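# Lift the scoop by its handle with the nearer arm

## Task

Using the arm whose base is closest to the scoop at the outset, finish with that arm's gripper clamping the scoop's handle: the fingers close firmly across the handle at the middle of their width, the space between them is mostly handle, and the centre of the pads sits between the two ends of the handle. The commanded opening for that gripper must be clearly smaller than the handle's width. The scoop must be motionless and lifted well clear of the table, and only the fingers of that arm may touch it. Anything else that stays in place only because the robot is holding it does not count as done.

## Robot and tools

Robot: two arms, left_arm and right_arm, each ending in a parallel two-finger gripper. left_arm is mounted on the +y side, right_arm on the -y side; the names do not refer to sides of any image. Each arm has six joints (waist, shoulder, elbow, wrist pitch, wrist yaw, wrist roll) with the limits given in the results, and an elbow that never fully straightens.

Frame: a single scene frame for everything. Origin on the table surface midway between the arm bases, +x out over the table, +z up, +y toward left_arm. Positions are in metres, quaternions are written w first (qw, qx, qy, qz). In the gripper's own frame the fingers point along +z and close along y. The reported end_effector_position is the point between the pads, roughly 1 cm short of the fingertips; at long reach the printed value can be off from the real hand.

Command row: every moving argument uses one flat list of 16 numbers covering both arms, left_arm first: x, y, z, qw, qx, qy, qz, opening, then the same eight for right_arm. Position and quaternion are absolute target poses in the scene frame, not offsets. Opening runs from -1 (closed) to +1 (fully open, 0.093 m). Always fill in both arms; to keep an arm still, repeat its pose from the last result before it stopped, with the wanted opening, in every call, and repeat the same quaternion each row rather than copying a drifted reading.

Tools:
- execute_actions {"actions": [...], "pictures": bool}. Empty list: just report state. One action: {"rows": [[16 numbers], ...], "steps": n} with 1 to 15 rows and up to 15 steps of 1/30 s; each row is used for one step and the final row repeats. One wait: {"steps": n} up to 300, counted from the previous result, thinking time included. A call is rejected outright (nothing sent) if any target lies more than 0.6 m from that arm's last reported position along any gripper axis.
- move {"target": [16 numbers], "speed": m/s from 0.002 to 0.5, default 0.25; rotation capped at twice that in rad/s}. Both grippers travel straight lines that finish together, 0.5 to 10 s; longer paths stop at 10 s short of target. Openings are applied at the start. Paths do not avoid obstacles or the other arm, and the hand may lag, wander, or overshoot speed, especially near full reach. The result adds a "move:" line: done, off_target, moving, held or fault, plus limits (paced = pose was clipped; held = a safety check blocked steps, after which the arm can jump faster), and each gripper's distance to its target.
- wait {"seconds": 0 to 10}: lets time pass with no new command.
- zoom_image {"camera": one of cam_head_left, cam_head_right, cam_high, cam_left_wrist, cam_right_wrist, "region": [x0, y0, x1, y1] pixels, top-left origin, at most 504 by 504}: a sharper crop of the latest image.
- finished_scene {"scene": n}: ends and grades the current scene; irreversible, and the goal must still hold afterwards.

Control behaviour: each step the commanded pose is clipped to within 70 mm and 16 degrees of the measured pose, then damped inverse kinematics drives the joints, favouring position over orientation. After an action ends, an arm only continues to its last clipped pose, so far targets need follow-up commands; check reported poses. Joint friction can leave the hand up to about 31 mm off, and very small corrections may not move it. The simulation keeps running while you think or write.

Result lines: a state line per arm with position and quaternion; joint positions ending in finger gap in metres (gap only valid when nothing blocks the fingers); grip_measured on the -1..+1 scale; "Hand target" showing where the controller is driving each hand; "pose unreachable" when a clearance check altered or blocked a command; HELD marking steps where part of a row was not sent; FAULT or OVER-TEMPERATURE FAULT when an arm stops; MOTOR HOT warnings from 75 °C.

Gripping: pads meet near -0.94 and each millimetre of object width adds about 0.0208, with a fixed per-gripper bias of up to about 0.02. Sending a value below the object's width reading squeezes it, harder the lower, up to roughly 50 to 62 N per pad (less on parts under ~5 mm thick). Keep sending the same closing value to keep holding. Loads heat motors: at 90 °C the arm halts for 10 s, at 100 °C it goes limp and drops. Avoid long idle holds.

Camera calibration (intrinsics K, distortion D, T_world_to_cam) is supplied per camera; wrist camera poses follow the arm joints. Expect small errors of a few millimetres and degrees.

Avoid: knocking or placing anything off the table, dropping or letting the scoop slip, fast impacts, aiming far beyond a contact point (this presses hard), and letting the two arms collide or push each other. Occasional external tugs on the held scoop or pushes on loose items can occur, so grip firmly.

Each tool is called after "Emit:" by a JSON object that holds its "name" and its "arguments", one argument or row to a line.

## Session

Emit:
{"name": "execute_actions", "arguments": {
  "actions": []
}}

Scene clock: 0.00 s of 4200.00 s.
left_arm: end_effector_position=(+0.2858, +0.2313, +0.1511) grip_measured=+0.990 end_effector_quat_wxyz=(-0.059, +0.047, +0.990, -0.123) | right_arm: end_effector_position=(+0.1947, +0.0945, +0.2596) grip_measured=+1.000 end_effector_quat_wxyz=(+0.595, -0.157, +0.751, +0.241)
Joint positions: left_arm=[ 0.29   1.764  1.578 -1.541  0.226  0.209  0.093] | right_arm=[1.165 1.427 0.913 0.28  0.702 0.332 0.093]
Joint velocities: left_arm=[-0.022  0.002 -0.022 -0.022 -0.022 -0.022 -0.   ] | right_arm=[-0.007 -0.017 -0.002  0.037  0.007  0.051  0.   ]
Hand target (left_arm): +0.286, +0.231, +0.151; -0.059, +0.047, +0.990, -0.123
Hand target (right_arm): +0.195, +0.095, +0.260; +0.595, -0.157, +0.751, +0.241

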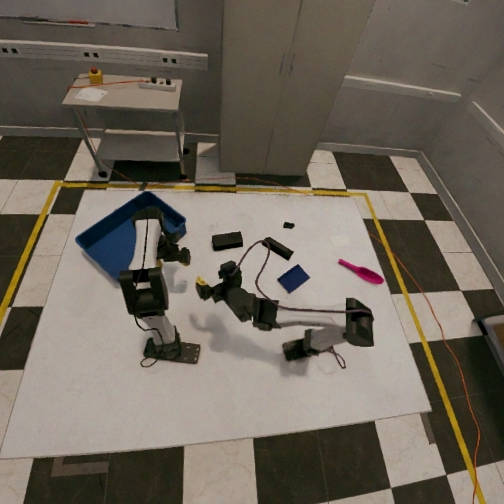

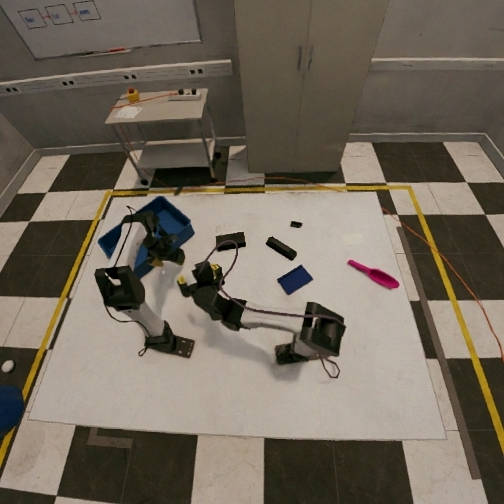

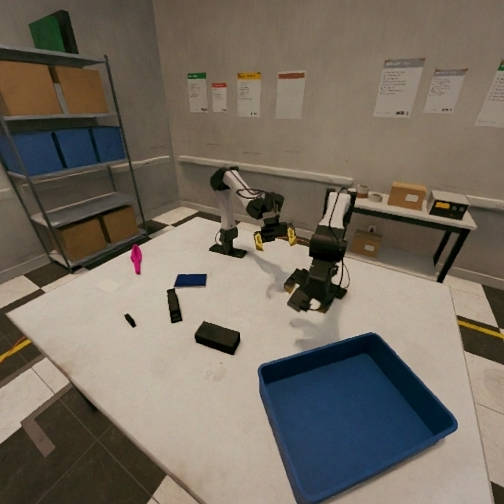

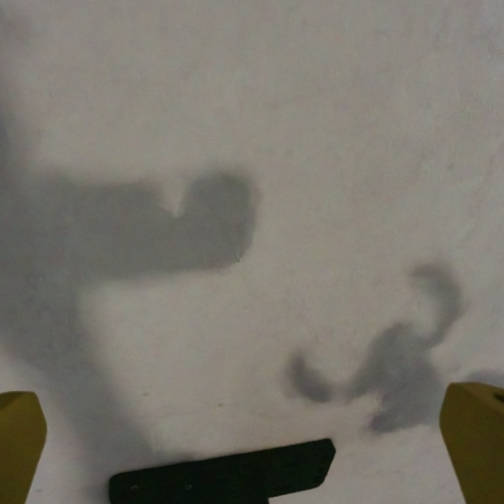

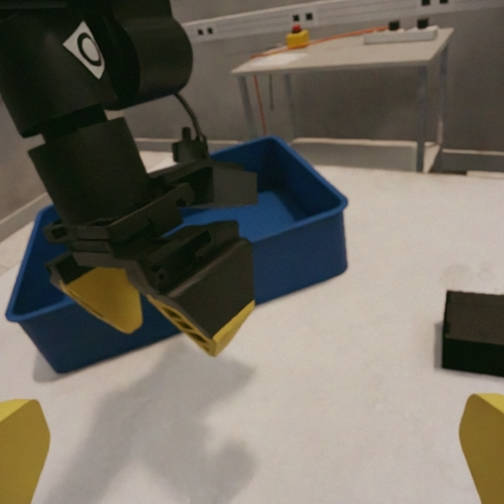

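Emit:
{"name": "zoom_image", "arguments": {
  "camera": "cam_head_right",
  "region": [330, 235, 420, 305]
}}

Emit:
{"name": "zoom_image", "arguments": {
  "camera": "cam_head_left",
  "region": [320, 235, 410, 305]
}}

Region (330, 235, 420, 305) of cam_head_right's 504x504 image, scaled by 5.600, with more detail than that image has.

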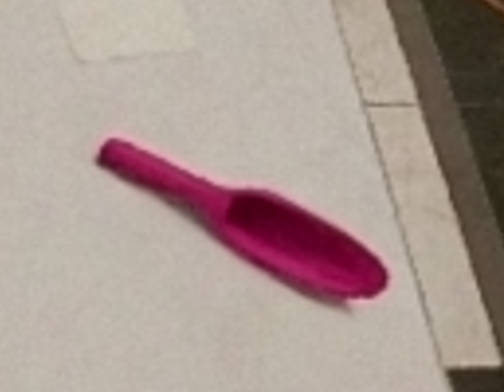

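Region (320, 235, 410, 305) of cam_head_left's 504x504 image, scaled by 5.600, with more detail than that image has.

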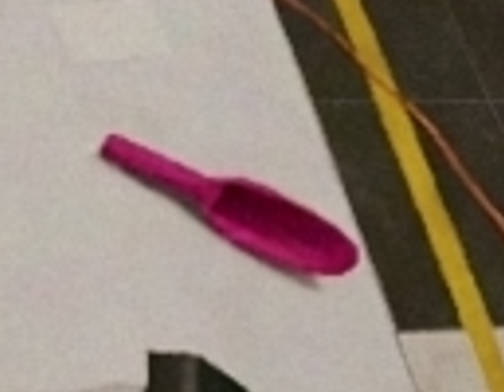

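Emit:
{"name": "move", "arguments": {
  "target": [0.2858,0.2313,0.1511,-0.059,0.047,0.990,-0.123,1,0.28,-0.25,0.2,0.2,0.2,0.96,0,1]
}}

Emit:
{"name": "move", "arguments": {
  "target": [0.2858,0.2313,0.1511,-0.059,0.047,0.990,-0.123,1,0.345,-0.55,0.13,0,0.862,0.508,0,1]
}}

Scene clock: 17.97 s of 4200.00 s.
left_arm: end_effector_position=(+0.2858, +0.2313, +0.1511) grip_measured=+0.990 end_effector_quat_wxyz=(-0.059, +0.047, +0.990, -0.123) | right_arm: end_effector_position=(+0.2864, -0.2494, +0.1994) grip_measured=+1.000 end_effector_quat_wxyz=(+0.201, +0.192, +0.961, +0.002)
Joint positions: left_arm=[ 0.29   1.764  1.578 -1.541  0.226  0.209  0.093] | right_arm=[ 0.053  1.388  1.347 -1.152  0.148  0.559  0.093]
Joint velocities: left_arm=[-0.007  0.002 -0.002 -0.022  0.037  0.022 -0.   ] | right_arm=[ 0.007 -0.007  0.017 -0.066 -0.022 -0.051  0.   ]
Hand target (left_arm): +0.286, +0.231, +0.151; -0.059, +0.047, +0.990, -0.123
Hand target (right_arm): +0.287, -0.251, +0.200; +0.194, +0.191, +0.962, +0.001
Off the commanded pose (left_arm): 0.000 m, 0 deg.
Off the commanded pose (right_arm): 0.006 m, 1 deg.
After step 90, 11.90 s passed at rest.
move: done
camera_calibration (this result's frames):
cam_right_wrist: T_world_to_cam=[[-0.381474, -0.92045, -0.0851469, -0.1032], [-0.924378, 0.379674, 0.0370574, 0.393227], [-0.00178141, 0.0928443, -0.995679, 0.298378], [0, 0, 0, 1]] pos_world=[0.324653, -0.271991, 0.27373]

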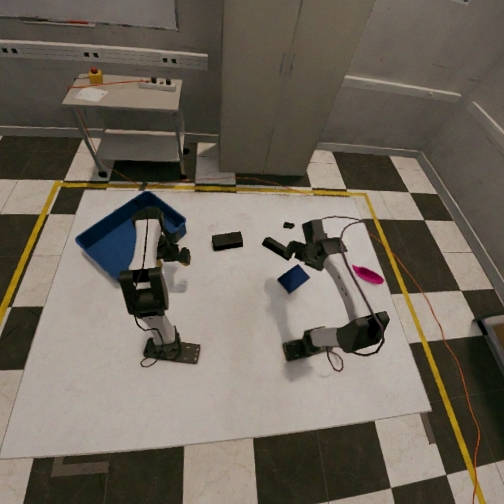

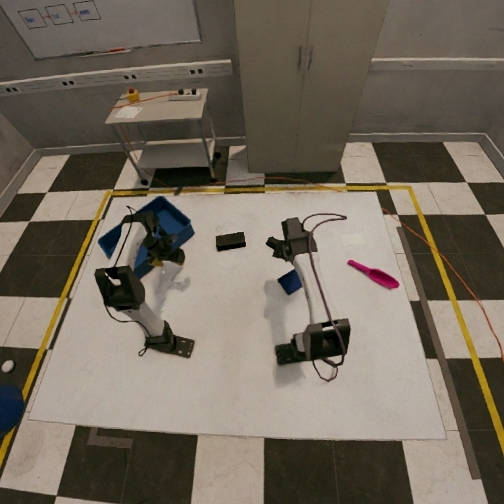

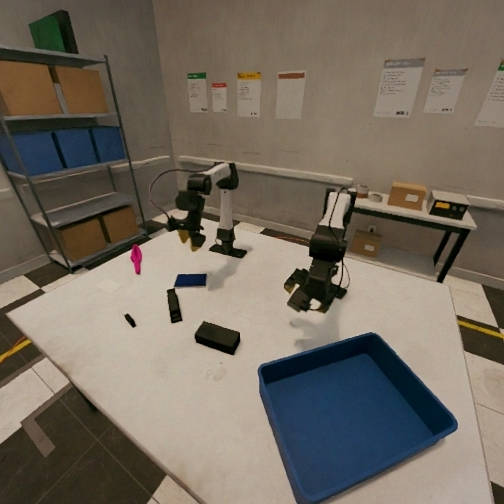

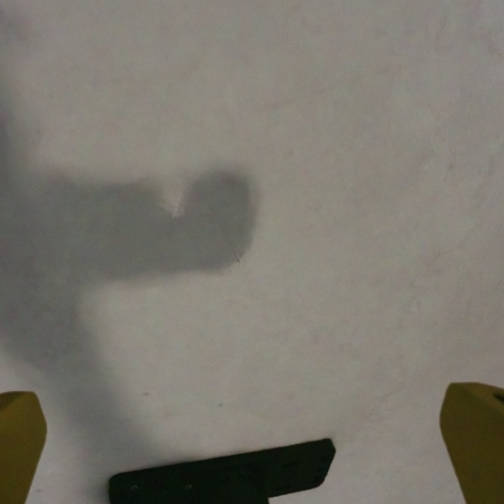

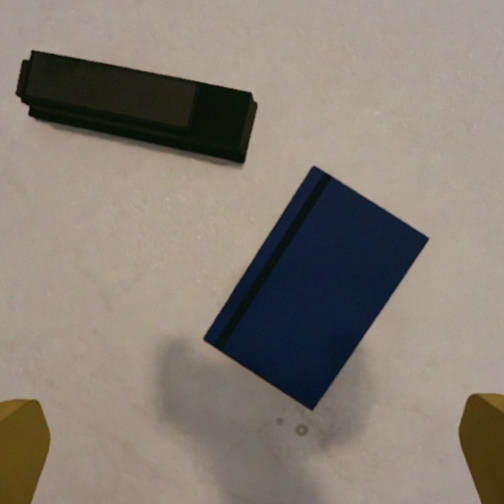

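Scene clock: 21.93 s of 4200.00 s.
left_arm: end_effector_position=(+0.2858, +0.2313, +0.1511) grip_measured=+0.990 end_effector_quat_wxyz=(-0.059, +0.047, +0.990, -0.123) | right_arm: end_effector_position=(+0.3487, -0.5494, +0.1276) grip_measured=+1.000 end_effector_quat_wxyz=(+0.019, +0.856, +0.516, +0.006)
Joint positions: left_arm=[ 0.29   1.764  1.578 -1.541  0.226  0.209  0.093] | right_arm=[-0.763  2.328  2.346 -1.55   0.003  1.435  0.093]
Joint velocities: left_arm=[ 0.007  0.002 -0.012  0.022 -0.007  0.022 -0.   ] | right_arm=[ 0.032 -0.032 -0.002 -0.051 -0.037  0.007  0.   ]
Hand target (left_arm): +0.286, +0.231, +0.151; -0.059, +0.047, +0.990, -0.123
Hand target (right_arm): +0.347, -0.551, +0.127; +0.013, +0.860, +0.510, +0.007
Off the commanded pose (left_arm): 0.000 m, 0 deg.
Off the commanded pose (right_arm): 0.004 m, 3 deg.
joint sent to its limit (right arm) — the command would take joint 4 (wrist pitch) past its lower limit, so that joint was sent only as far as its limit.
move: off_target (right_arm)
camera_calibration (this result's frames):
cam_right_wrist: T_world_to_cam=[[-0.876163, 0.480585, -0.0371083, 0.57439], [0.424772, 0.806208, 0.411823, 0.283522], [0.227833, 0.345061, -0.910508, 0.302557], [0, 0, 0, 1]] pos_world=[0.313895, -0.609022, 0.180035]

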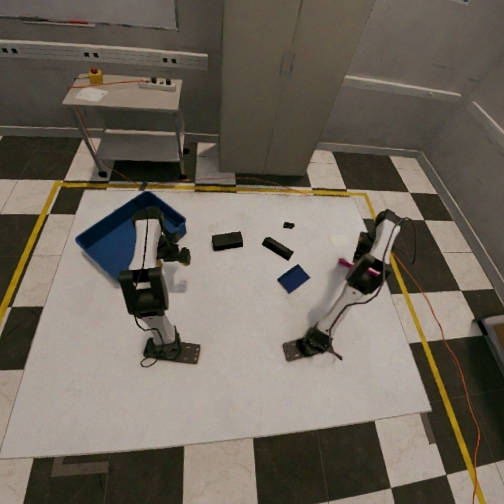

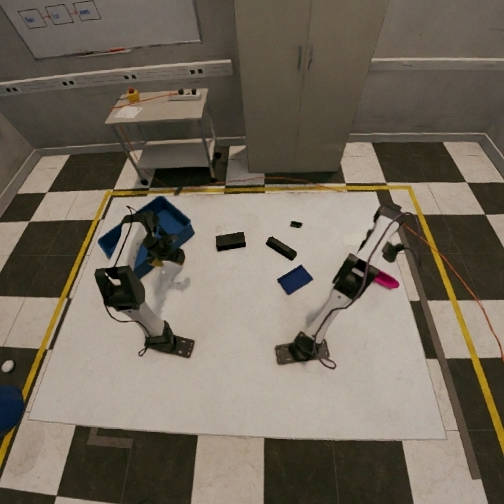

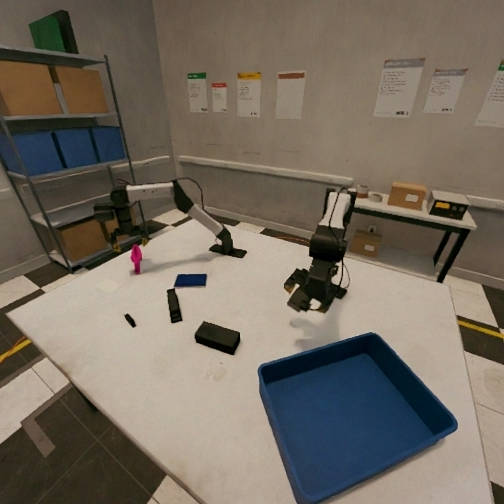

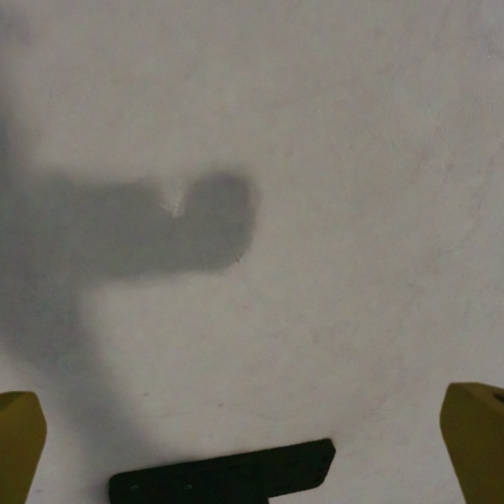

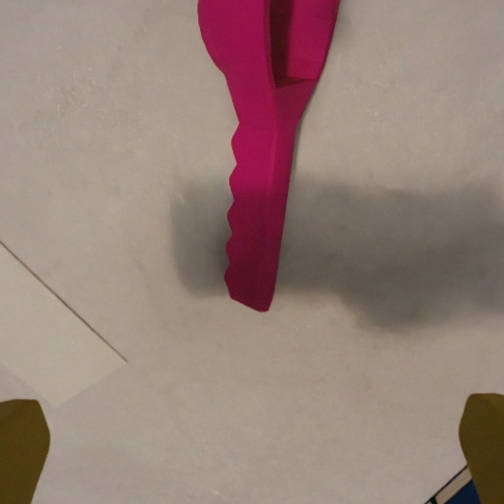

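Emit:
{"name": "move", "arguments": {
  "target": [0.2858,0.2313,0.1511,-0.059,0.047,0.990,-0.123,1,0.344,-0.563,0.07,0,0.883,0.469,0,0.4],
  "speed": 0.1
}}

Emit:
{"name": "zoom_image", "arguments": {
  "camera": "cam_high",
  "region": [90, 210, 180, 290]
}}

Scene clock: 28.20 s of 4200.00 s.
left_arm: end_effector_position=(+0.2858, +0.2313, +0.1511) grip_measured=+0.990 end_effector_quat_wxyz=(-0.059, +0.047, +0.990, -0.123) | right_arm: end_effector_position=(+0.3459, -0.5602, +0.0780) grip_measured=+0.401 end_effector_quat_wxyz=(+0.005, +0.879, +0.476, +0.001)
Joint positions: left_arm=[ 0.29   1.764  1.578 -1.541  0.226  0.209  0.093] | right_arm=[-0.785  2.347  2.18  -1.395  0.003  1.505  0.064]
Joint velocities: left_arm=[ 0.002  0.022  0.002 -0.037  0.007 -0.066 -0.   ] | right_arm=[-0.002 -0.002 -0.007 -0.022 -0.081 -0.081 -0.001]
Hand target (left_arm): +0.286, +0.231, +0.151; -0.059, +0.047, +0.990, -0.123
Hand target (right_arm): +0.344, -0.563, +0.070; -0.000, +0.883, +0.469, +0.000
Off the commanded pose (left_arm): 0.000 m, 0 deg.
Off the commanded pose (right_arm): 0.009 m, 1 deg.
After step 90, 2.17 s passed at rest.
move: done
camera_calibration (this result's frames):
cam_right_wrist: T_world_to_cam=[[-0.828629, 0.559743, -0.00790725, 0.600944], [0.506147, 0.755172, 0.416569, 0.2567], [0.239143, 0.341179, -0.90907, 0.255541], [0, 0, 0, 1]] pos_world=[0.30692, -0.617412, 0.130124]

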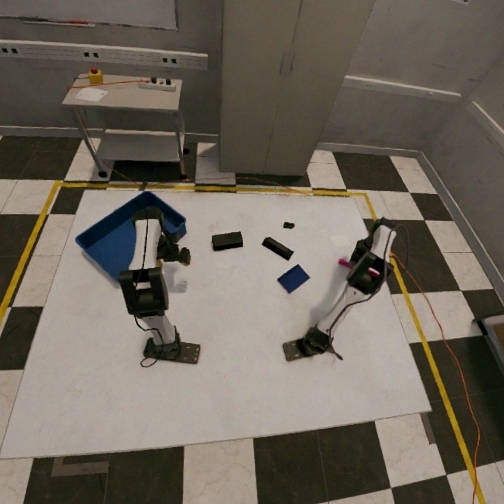

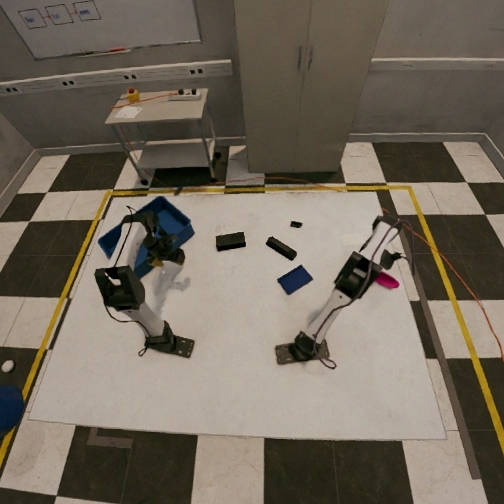

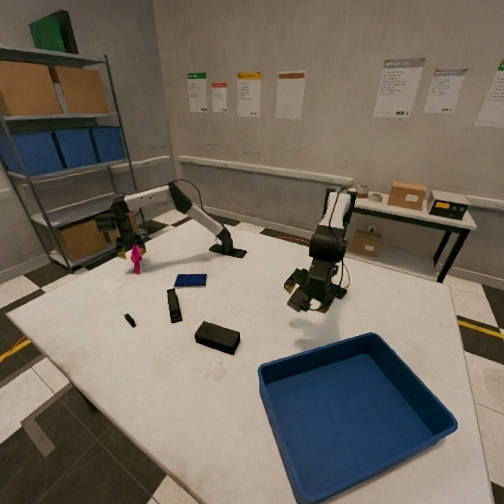

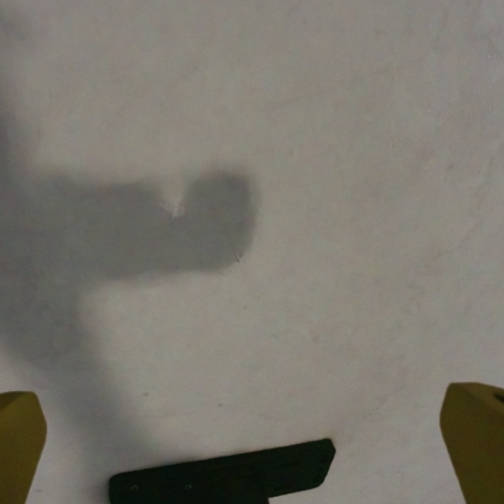

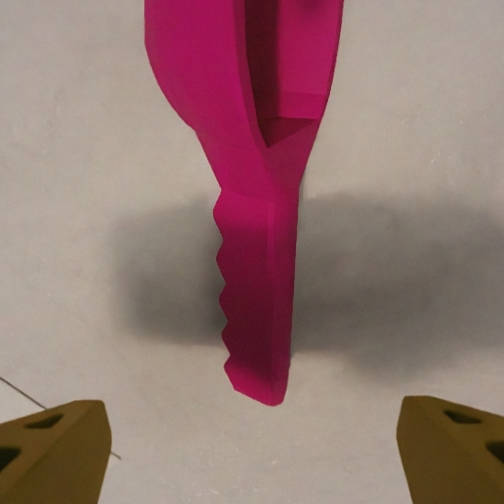

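Region (90, 210, 180, 290) of cam_high's 504x504 image, scaled by 5.600, with more detail than that image has.

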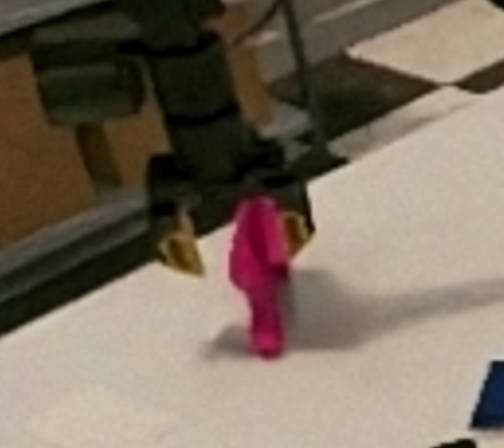

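Emit:
{"name": "move", "arguments": {
  "target": [0.2858,0.2313,0.1511,-0.059,0.047,0.990,-0.123,1,0.347,-0.557,0.025,0.057,0.877,0.466,-0.108,0.4],
  "speed": 0.05
}}

Emit:
{"name": "zoom_image", "arguments": {
  "camera": "cam_high",
  "region": [90, 210, 180, 290]
}}

Scene clock: 39.07 s of 4200.00 s.
left_arm: end_effector_position=(+0.2858, +0.2313, +0.1511) grip_measured=+0.990 end_effector_quat_wxyz=(-0.059, +0.047, +0.990, -0.123) | right_arm: end_effector_position=(+0.3469, -0.5605, +0.0359) grip_measured=+0.401 end_effector_quat_wxyz=(+0.060, +0.878, +0.464, -0.101)
Joint positions: left_arm=[ 0.29   1.764  1.578 -1.541  0.226  0.209  0.093] | right_arm=[-0.7    2.356  2.01  -1.223  0.237  1.611  0.064]
Joint velocities: left_arm=[ 0.012 -0.012 -0.002  0.095 -0.066 -0.022 -0.   ] | right_arm=[ 0.007 -0.007 -0.007  0.022  0.066  0.007 -0.001]
Hand target (left_arm): +0.286, +0.231, +0.151; -0.059, +0.047, +0.990, -0.123
Hand target (right_arm): +0.347, -0.557, +0.026; +0.056, +0.877, +0.466, -0.109
Off the commanded pose (left_arm): 0.000 m, 0 deg.
Off the commanded pose (right_arm): 0.011 m, 1 deg.
After step 90, 5.03 s passed at rest.
move: off_target (right_arm)
camera_calibration (this result's frames):
cam_right_wrist: T_world_to_cam=[[-0.81763, 0.575564, -0.0144198, 0.606857], [0.56221, 0.803558, 0.195487, 0.289538], [0.124102, 0.151729, -0.9806, 0.15341], [0, 0, 0, 1]] pos_world=[0.314365, -0.605222, 0.102583]

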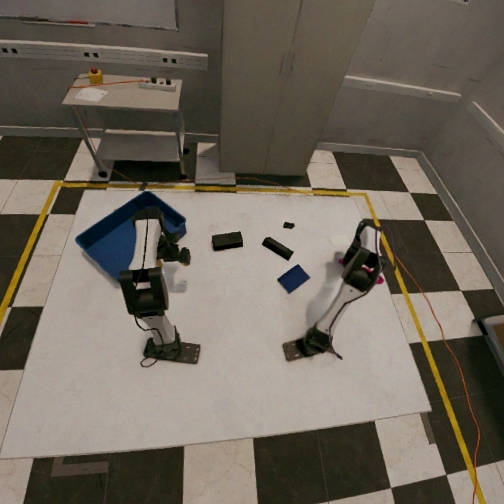

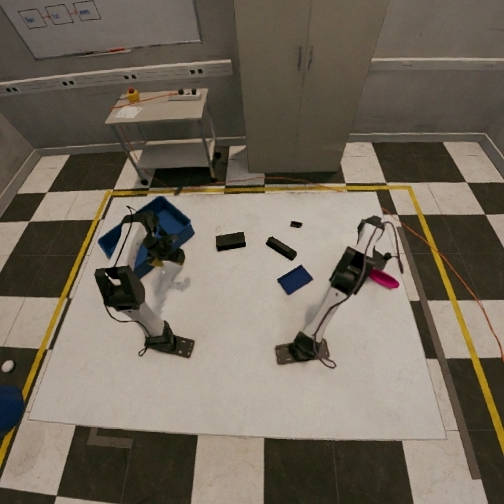

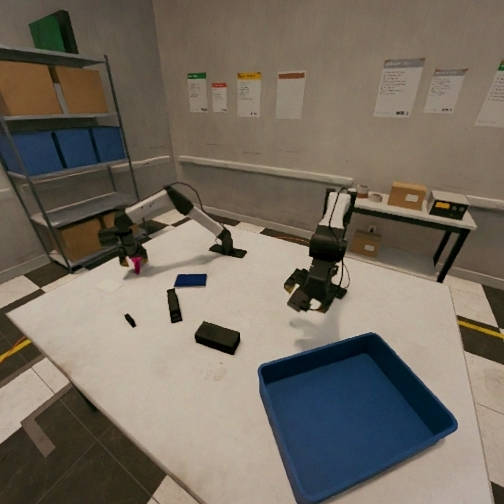

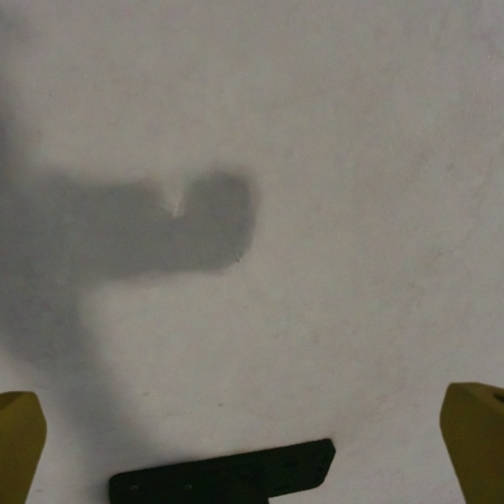

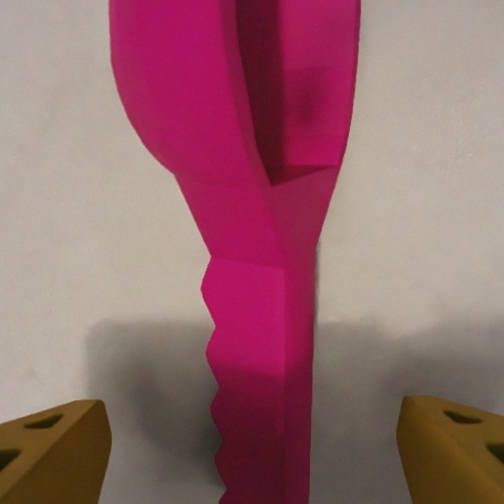

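Region (90, 210, 180, 290) of cam_high's 504x504 image, scaled by 5.600, with more detail than that image has.

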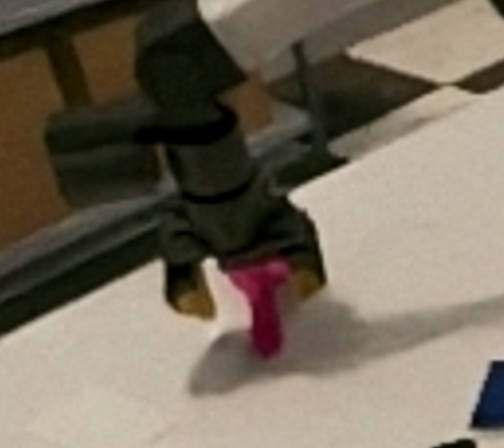

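Emit:
{"name": "move", "arguments": {
  "target": [0.2858,0.2313,0.1511,-0.059,0.047,0.990,-0.123,1,0.347,-0.557,0.003,0.057,0.877,0.466,-0.108,0.4],
  "speed": 0.03
}}

Emit:
{"name": "zoom_image", "arguments": {
  "camera": "cam_high",
  "region": [90, 210, 180, 290]
}}

Scene clock: 44.10 s of 4200.00 s.
left_arm: end_effector_position=(+0.2858, +0.2313, +0.1511) grip_measured=+0.990 end_effector_quat_wxyz=(-0.059, +0.047, +0.990, -0.123) | right_arm: end_effector_position=(+0.3468, -0.5607, +0.0124) grip_measured=+0.401 end_effector_quat_wxyz=(+0.060, +0.878, +0.464, -0.102)
Joint positions: left_arm=[ 0.29   1.764  1.578 -1.541  0.226  0.209  0.093] | right_arm=[-0.7    2.373  1.945 -1.141  0.238  1.612  0.064]
Joint velocities: left_arm=[ 0.002  0.007  0.002 -0.081  0.007 -0.051 -0.   ] | right_arm=[ 0.007  0.022  0.002 -0.095 -0.051  0.037 -0.   ]
Hand target (left_arm): +0.286, +0.231, +0.151; -0.059, +0.047, +0.990, -0.123
Hand target (right_arm): +0.347, -0.557, +0.003; +0.057, +0.876, +0.466, -0.108
Off the commanded pose (left_arm): 0.000 m, 0 deg.
Off the commanded pose (right_arm): 0.010 m, 1 deg.
After step 90, 0.60 s passed at rest.
move: done
camera_calibration (this result's frames):
cam_right_wrist: T_world_to_cam=[[-0.81743, 0.575853, -0.0142127, 0.606634], [0.562716, 0.803569, 0.193978, 0.294219], [0.123123, 0.150565, -0.980903, 0.130141], [0, 0, 0, 1]] pos_world=[0.314296, -0.605352, 0.0792053]

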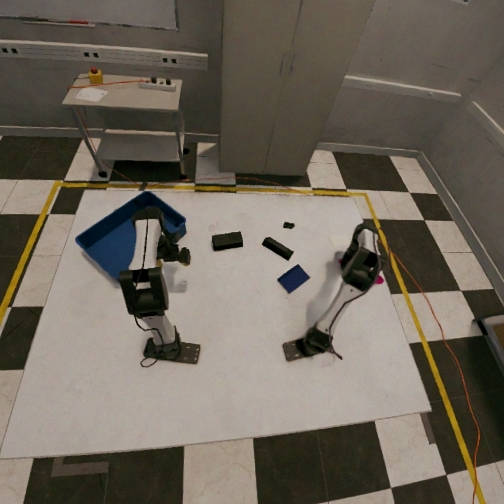

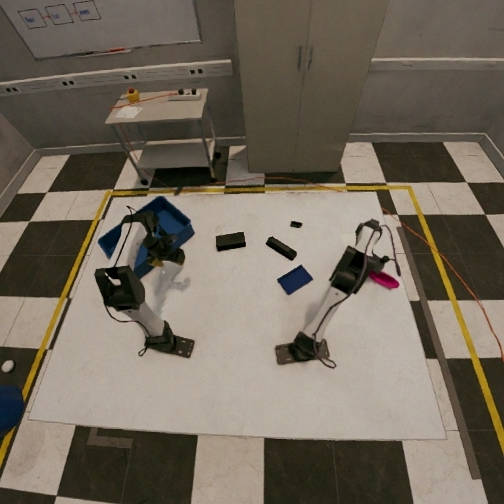

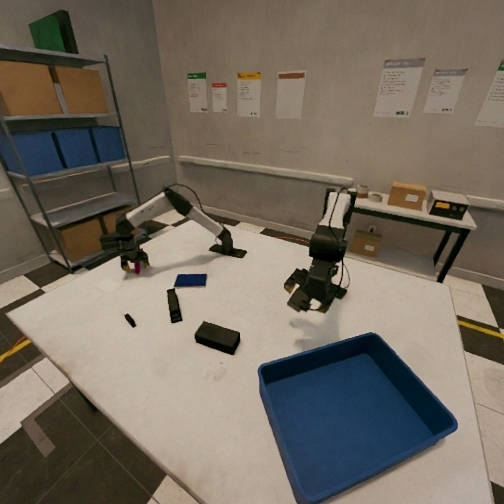

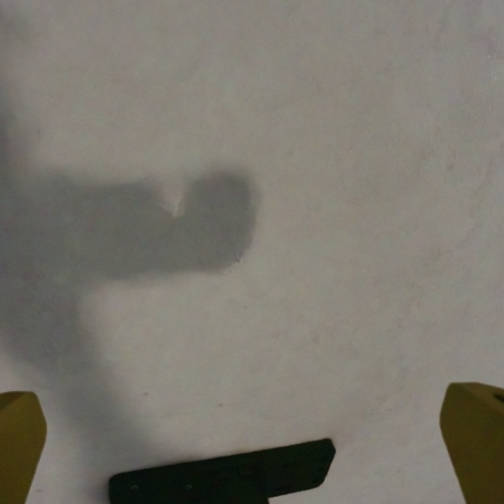

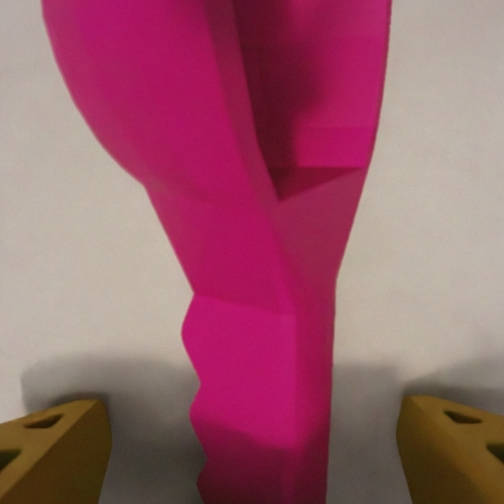

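Region (90, 210, 180, 290) of cam_high's 504x504 image, scaled by 5.600, with more detail than that image has.

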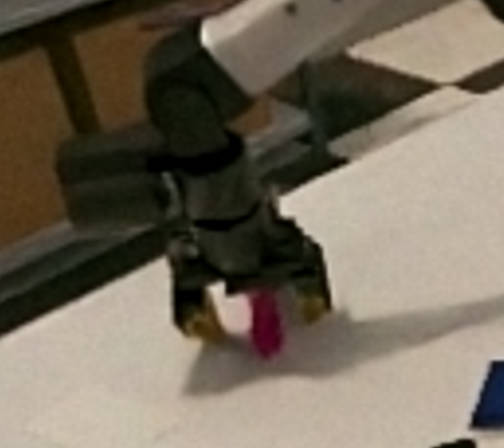

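Emit:
{"name": "move", "arguments": {
  "target": [0.2858,0.2313,0.1511,-0.059,0.047,0.990,-0.123,1,0.347,-0.557,-0.003,0.057,0.877,0.466,-0.108,0.0],
  "speed": 0.02
}}

Emit:
{"name": "move", "arguments": {
  "target": [0.2858,0.2313,0.1511,-0.059,0.047,0.990,-0.123,1,0.347,-0.557,-0.003,0.057,0.877,0.466,-0.108,-1],
  "speed": 0.02
}}

Emit:
{"name": "move", "arguments": {
  "target": [0.2858,0.2313,0.1511,-0.059,0.047,0.990,-0.123,1,0.30,-0.5,0.17,0.057,0.877,0.466,-0.108,-1],
  "speed": 0.1
}}

Emit:
{"name": "zoom_image", "arguments": {
  "camera": "cam_high",
  "region": [90, 180, 200, 270]
}}

Scene clock: 52.47 s of 4200.00 s.
left_arm: end_effector_position=(+0.2858, +0.2313, +0.1511) grip_measured=+0.990 end_effector_quat_wxyz=(-0.059, +0.047, +0.990, -0.123) | right_arm: end_effector_position=(+0.3491, -0.5623, +0.0116) grip_measured=+0.002 end_effector_quat_wxyz=(+0.066, +0.878, +0.463, -0.099)
Joint positions: left_arm=[ 0.29   1.764  1.578 -1.541  0.226  0.209  0.093] | right_arm=[-0.7    2.373  1.941 -1.125  0.239  1.612  0.045]
Joint velocities: left_arm=[-0.007 -0.007  0.002 -0.066 -0.051 -0.037 -0.   ] | right_arm=[-0.017 -0.022 -0.002  0.022  0.007 -0.051  0.   ]
Hand target (left_arm): +0.286, +0.231, +0.151; -0.059, +0.047, +0.990, -0.123
Hand target (right_arm): +0.347, -0.557, -0.003; +0.057, +0.876, +0.466, -0.108
Off the commanded pose (left_arm): 0.000 m, 0 deg.
Off the commanded pose (right_arm): 0.016 m, 1 deg.
After step 90, 4.33 s passed at rest.
move: off_target (right_arm)
camera_calibration (this result's frames):
cam_right_wrist: T_world_to_cam=[[-0.817215, 0.575708, -0.0268216, 0.609423], [0.560729, 0.804984, 0.193864, 0.29586], [0.1332, 0.143389, -0.980662, 0.121666], [0, 0, 0, 1]] pos_world=[0.315927, -0.606458, 0.0783024]

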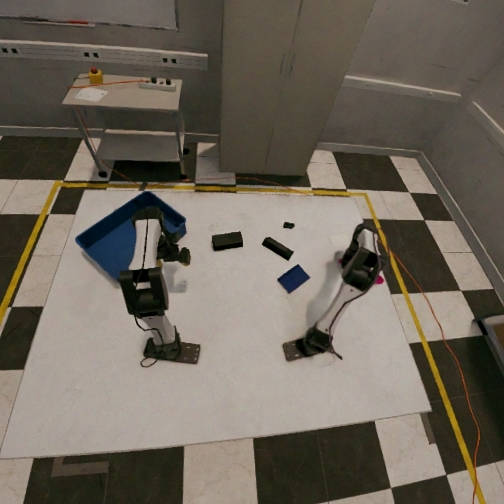

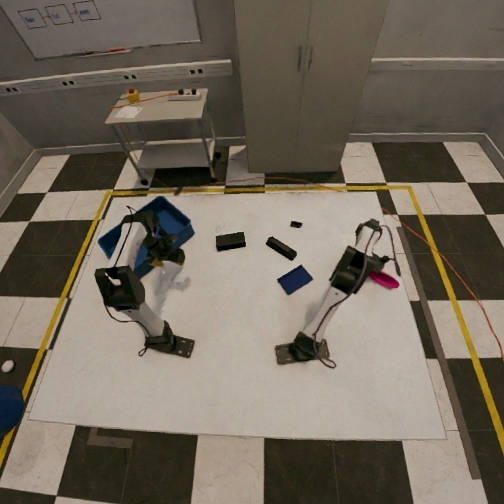

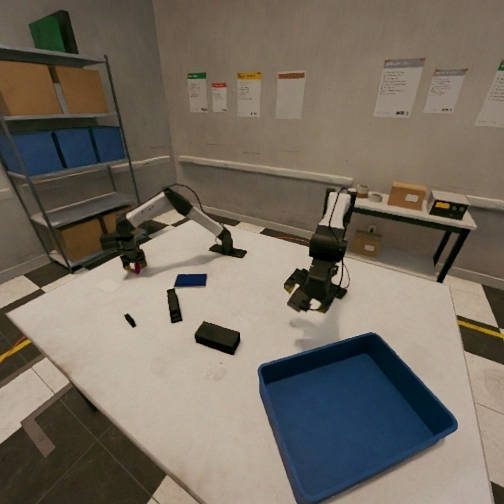

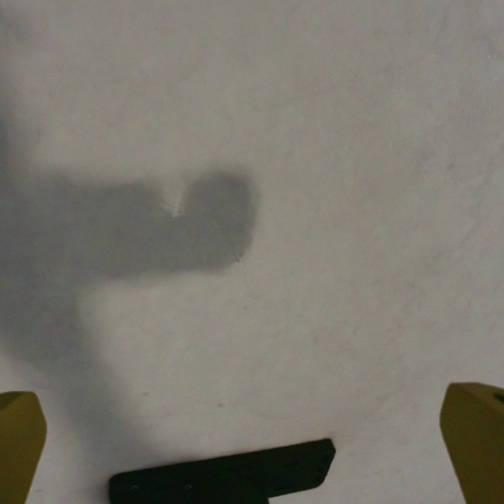

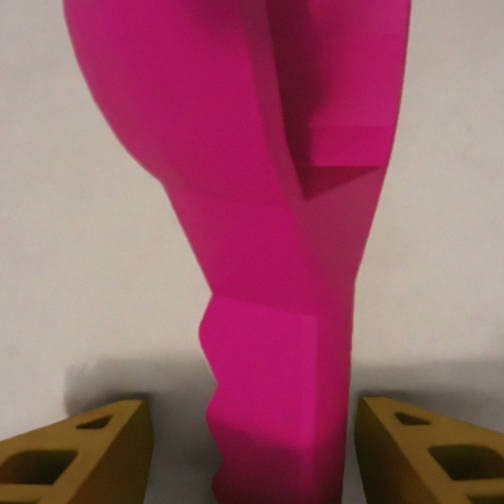

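Scene clock: 53.47 s of 4200.00 s.
left_arm: end_effector_position=(+0.2858, +0.2313, +0.1511) grip_measured=+0.990 end_effector_quat_wxyz=(-0.059, +0.047, +0.990, -0.123) | right_arm: end_effector_position=(+0.3472, -0.5611, +0.0116) grip_measured=-0.626 end_effector_quat_wxyz=(+0.062, +0.878, +0.463, -0.102)
Joint positions: left_arm=[ 0.29   1.764  1.578 -1.541  0.226  0.209  0.093] | right_arm=[-0.7    2.373  1.941 -1.135  0.239  1.612  0.015]
Joint velocities: left_arm=[-0.012  0.017  0.022  0.007 -0.037 -0.066 -0.   ] | right_arm=[-0.002 -0.012  0.002 -0.037  0.037 -0.11  -0.   ]
Hand target (left_arm): +0.286, +0.231, +0.151; -0.059, +0.047, +0.990, -0.123
Hand target (right_arm): +0.347, -0.557, -0.003; +0.057, +0.876, +0.466, -0.108
Off the commanded pose (left_arm): 0.000 m, 0 deg.
Off the commanded pose (right_arm): 0.015 m, 1 deg.
move: off_target (right_arm)
camera_calibration (this result's frames):
cam_right_wrist: T_world_to_cam=[[-0.817396, 0.575815, -0.0173228, 0.607178], [0.562335, 0.804068, 0.193013, 0.294971], [0.125068, 0.148027, -0.981043, 0.127185], [0, 0, 0, 1]] pos_world=[0.314525, -0.605626, 0.078359]

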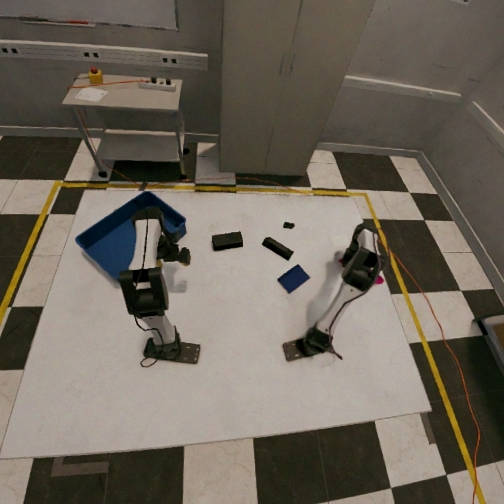

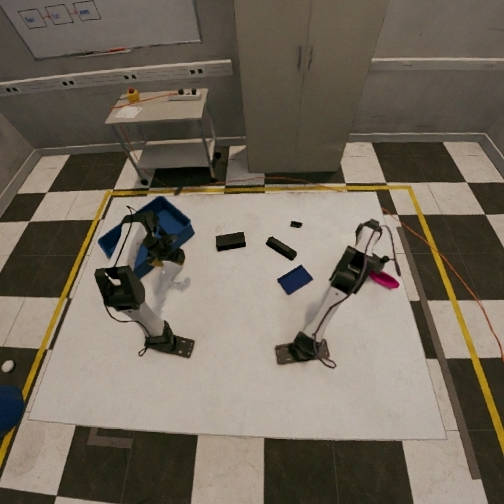

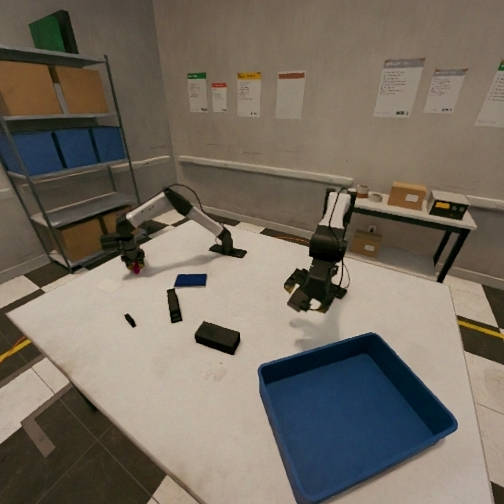

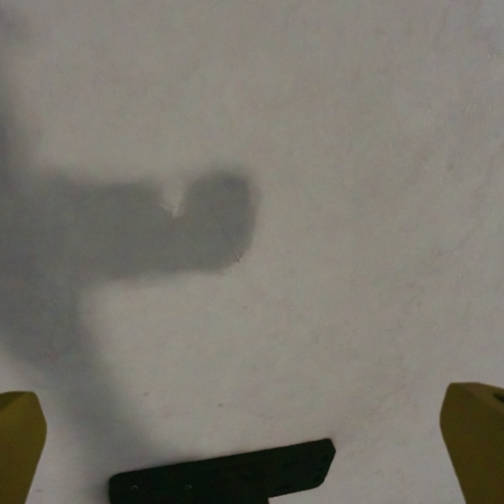

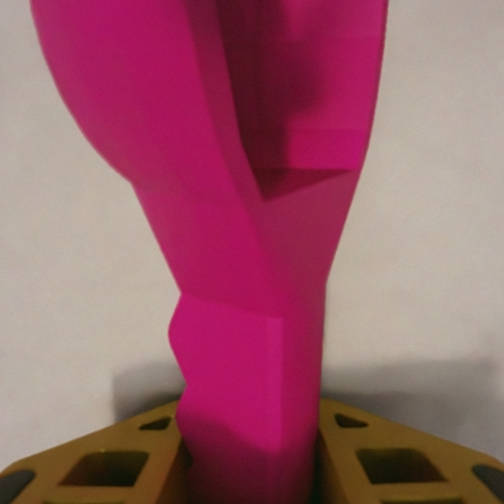

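Scene clock: 55.63 s of 4200.00 s.
left_arm: end_effector_position=(+0.2858, +0.2313, +0.1511) grip_measured=+0.990 end_effector_quat_wxyz=(-0.059, +0.047, +0.990, -0.123) | right_arm: end_effector_position=(+0.3006, -0.5046, +0.1657) grip_measured=-0.626 end_effector_quat_wxyz=(+0.066, +0.877, +0.466, -0.099)
Joint positions: left_arm=[ 0.29   1.764  1.578 -1.541  0.226  0.209  0.093] | right_arm=[-0.64   2.047  2.027 -1.55   0.238  1.666  0.015]
Joint velocities: left_arm=[-0.027 -0.002 -0.007  0.022  0.066  0.051 -0.   ] | right_arm=[-0.012 -0.017  0.002 -0.051  0.007 -0.007 -0.   ]
Hand target (left_arm): +0.286, +0.231, +0.151; -0.059, +0.047, +0.990, -0.123
Hand target (right_arm): +0.300, -0.501, +0.170; +0.068, +0.876, +0.467, -0.101
Off the commanded pose (left_arm): 0.000 m, 0 deg.
Off the commanded pose (right_arm): 0.006 m, 1 deg.
joint sent to its limit (right arm) — the command would take joint 4 (wrist pitch) past its lower limit, so that joint was sent only as far as its limit.
move: done
camera_calibration (this result's frames):
cam_right_wrist: T_world_to_cam=[[-0.82116, 0.570096, -0.0262174, 0.538927], [0.555191, 0.808639, 0.194594, 0.250193], [0.132138, 0.145237, -0.980533, 0.272222], [0, 0, 0, 1]] pos_world=[0.267669, -0.549093, 0.232365]

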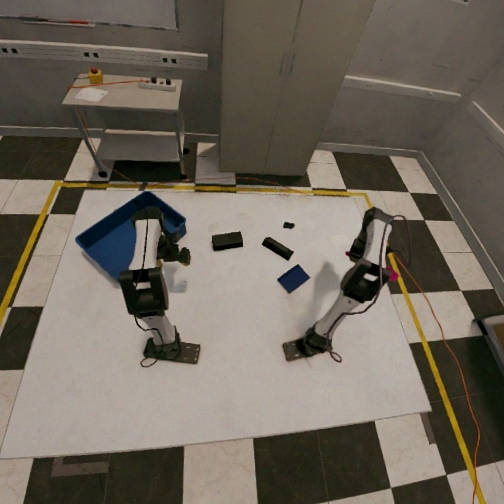

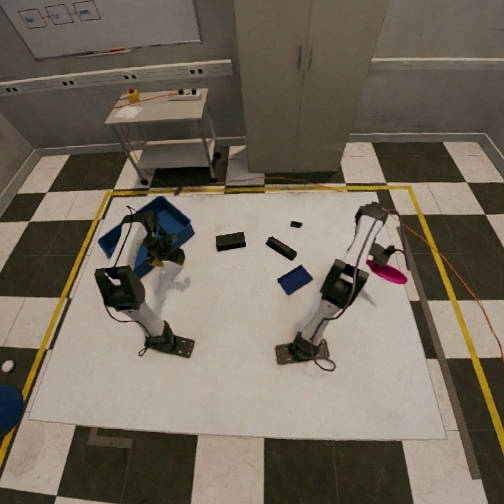

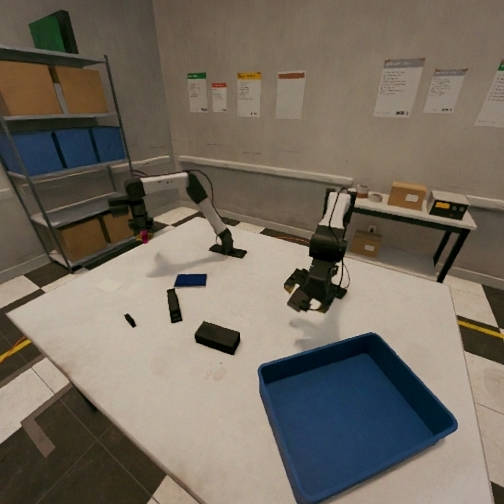

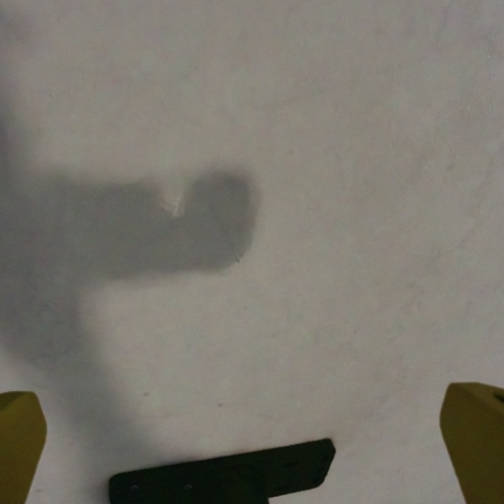

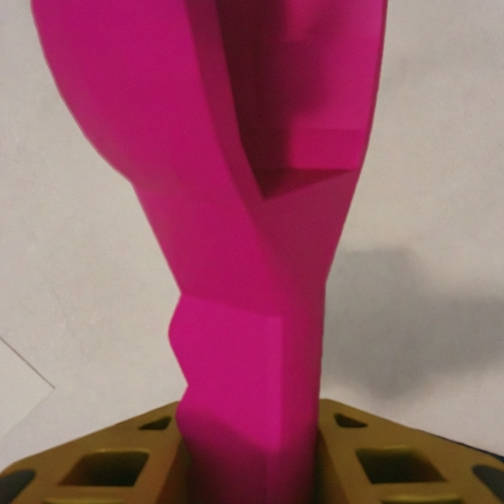

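Region (90, 180, 200, 270) of cam_high's 504x504 image, scaled by 4.582, with more detail than that image has; it fills the top 412 rows of this view, and the rest is white.

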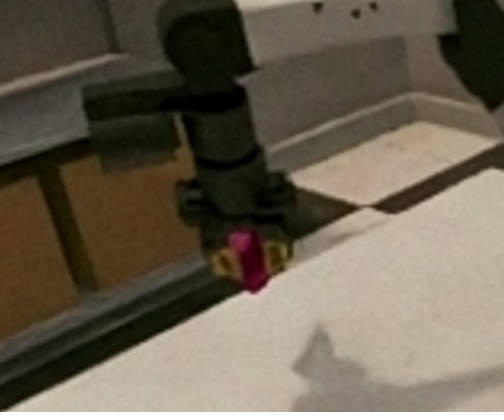

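The hold is stable.

Emit:
{"name": "finished_scene", "arguments": {
  "scene": 1
}}

The scene is finished: the task was done.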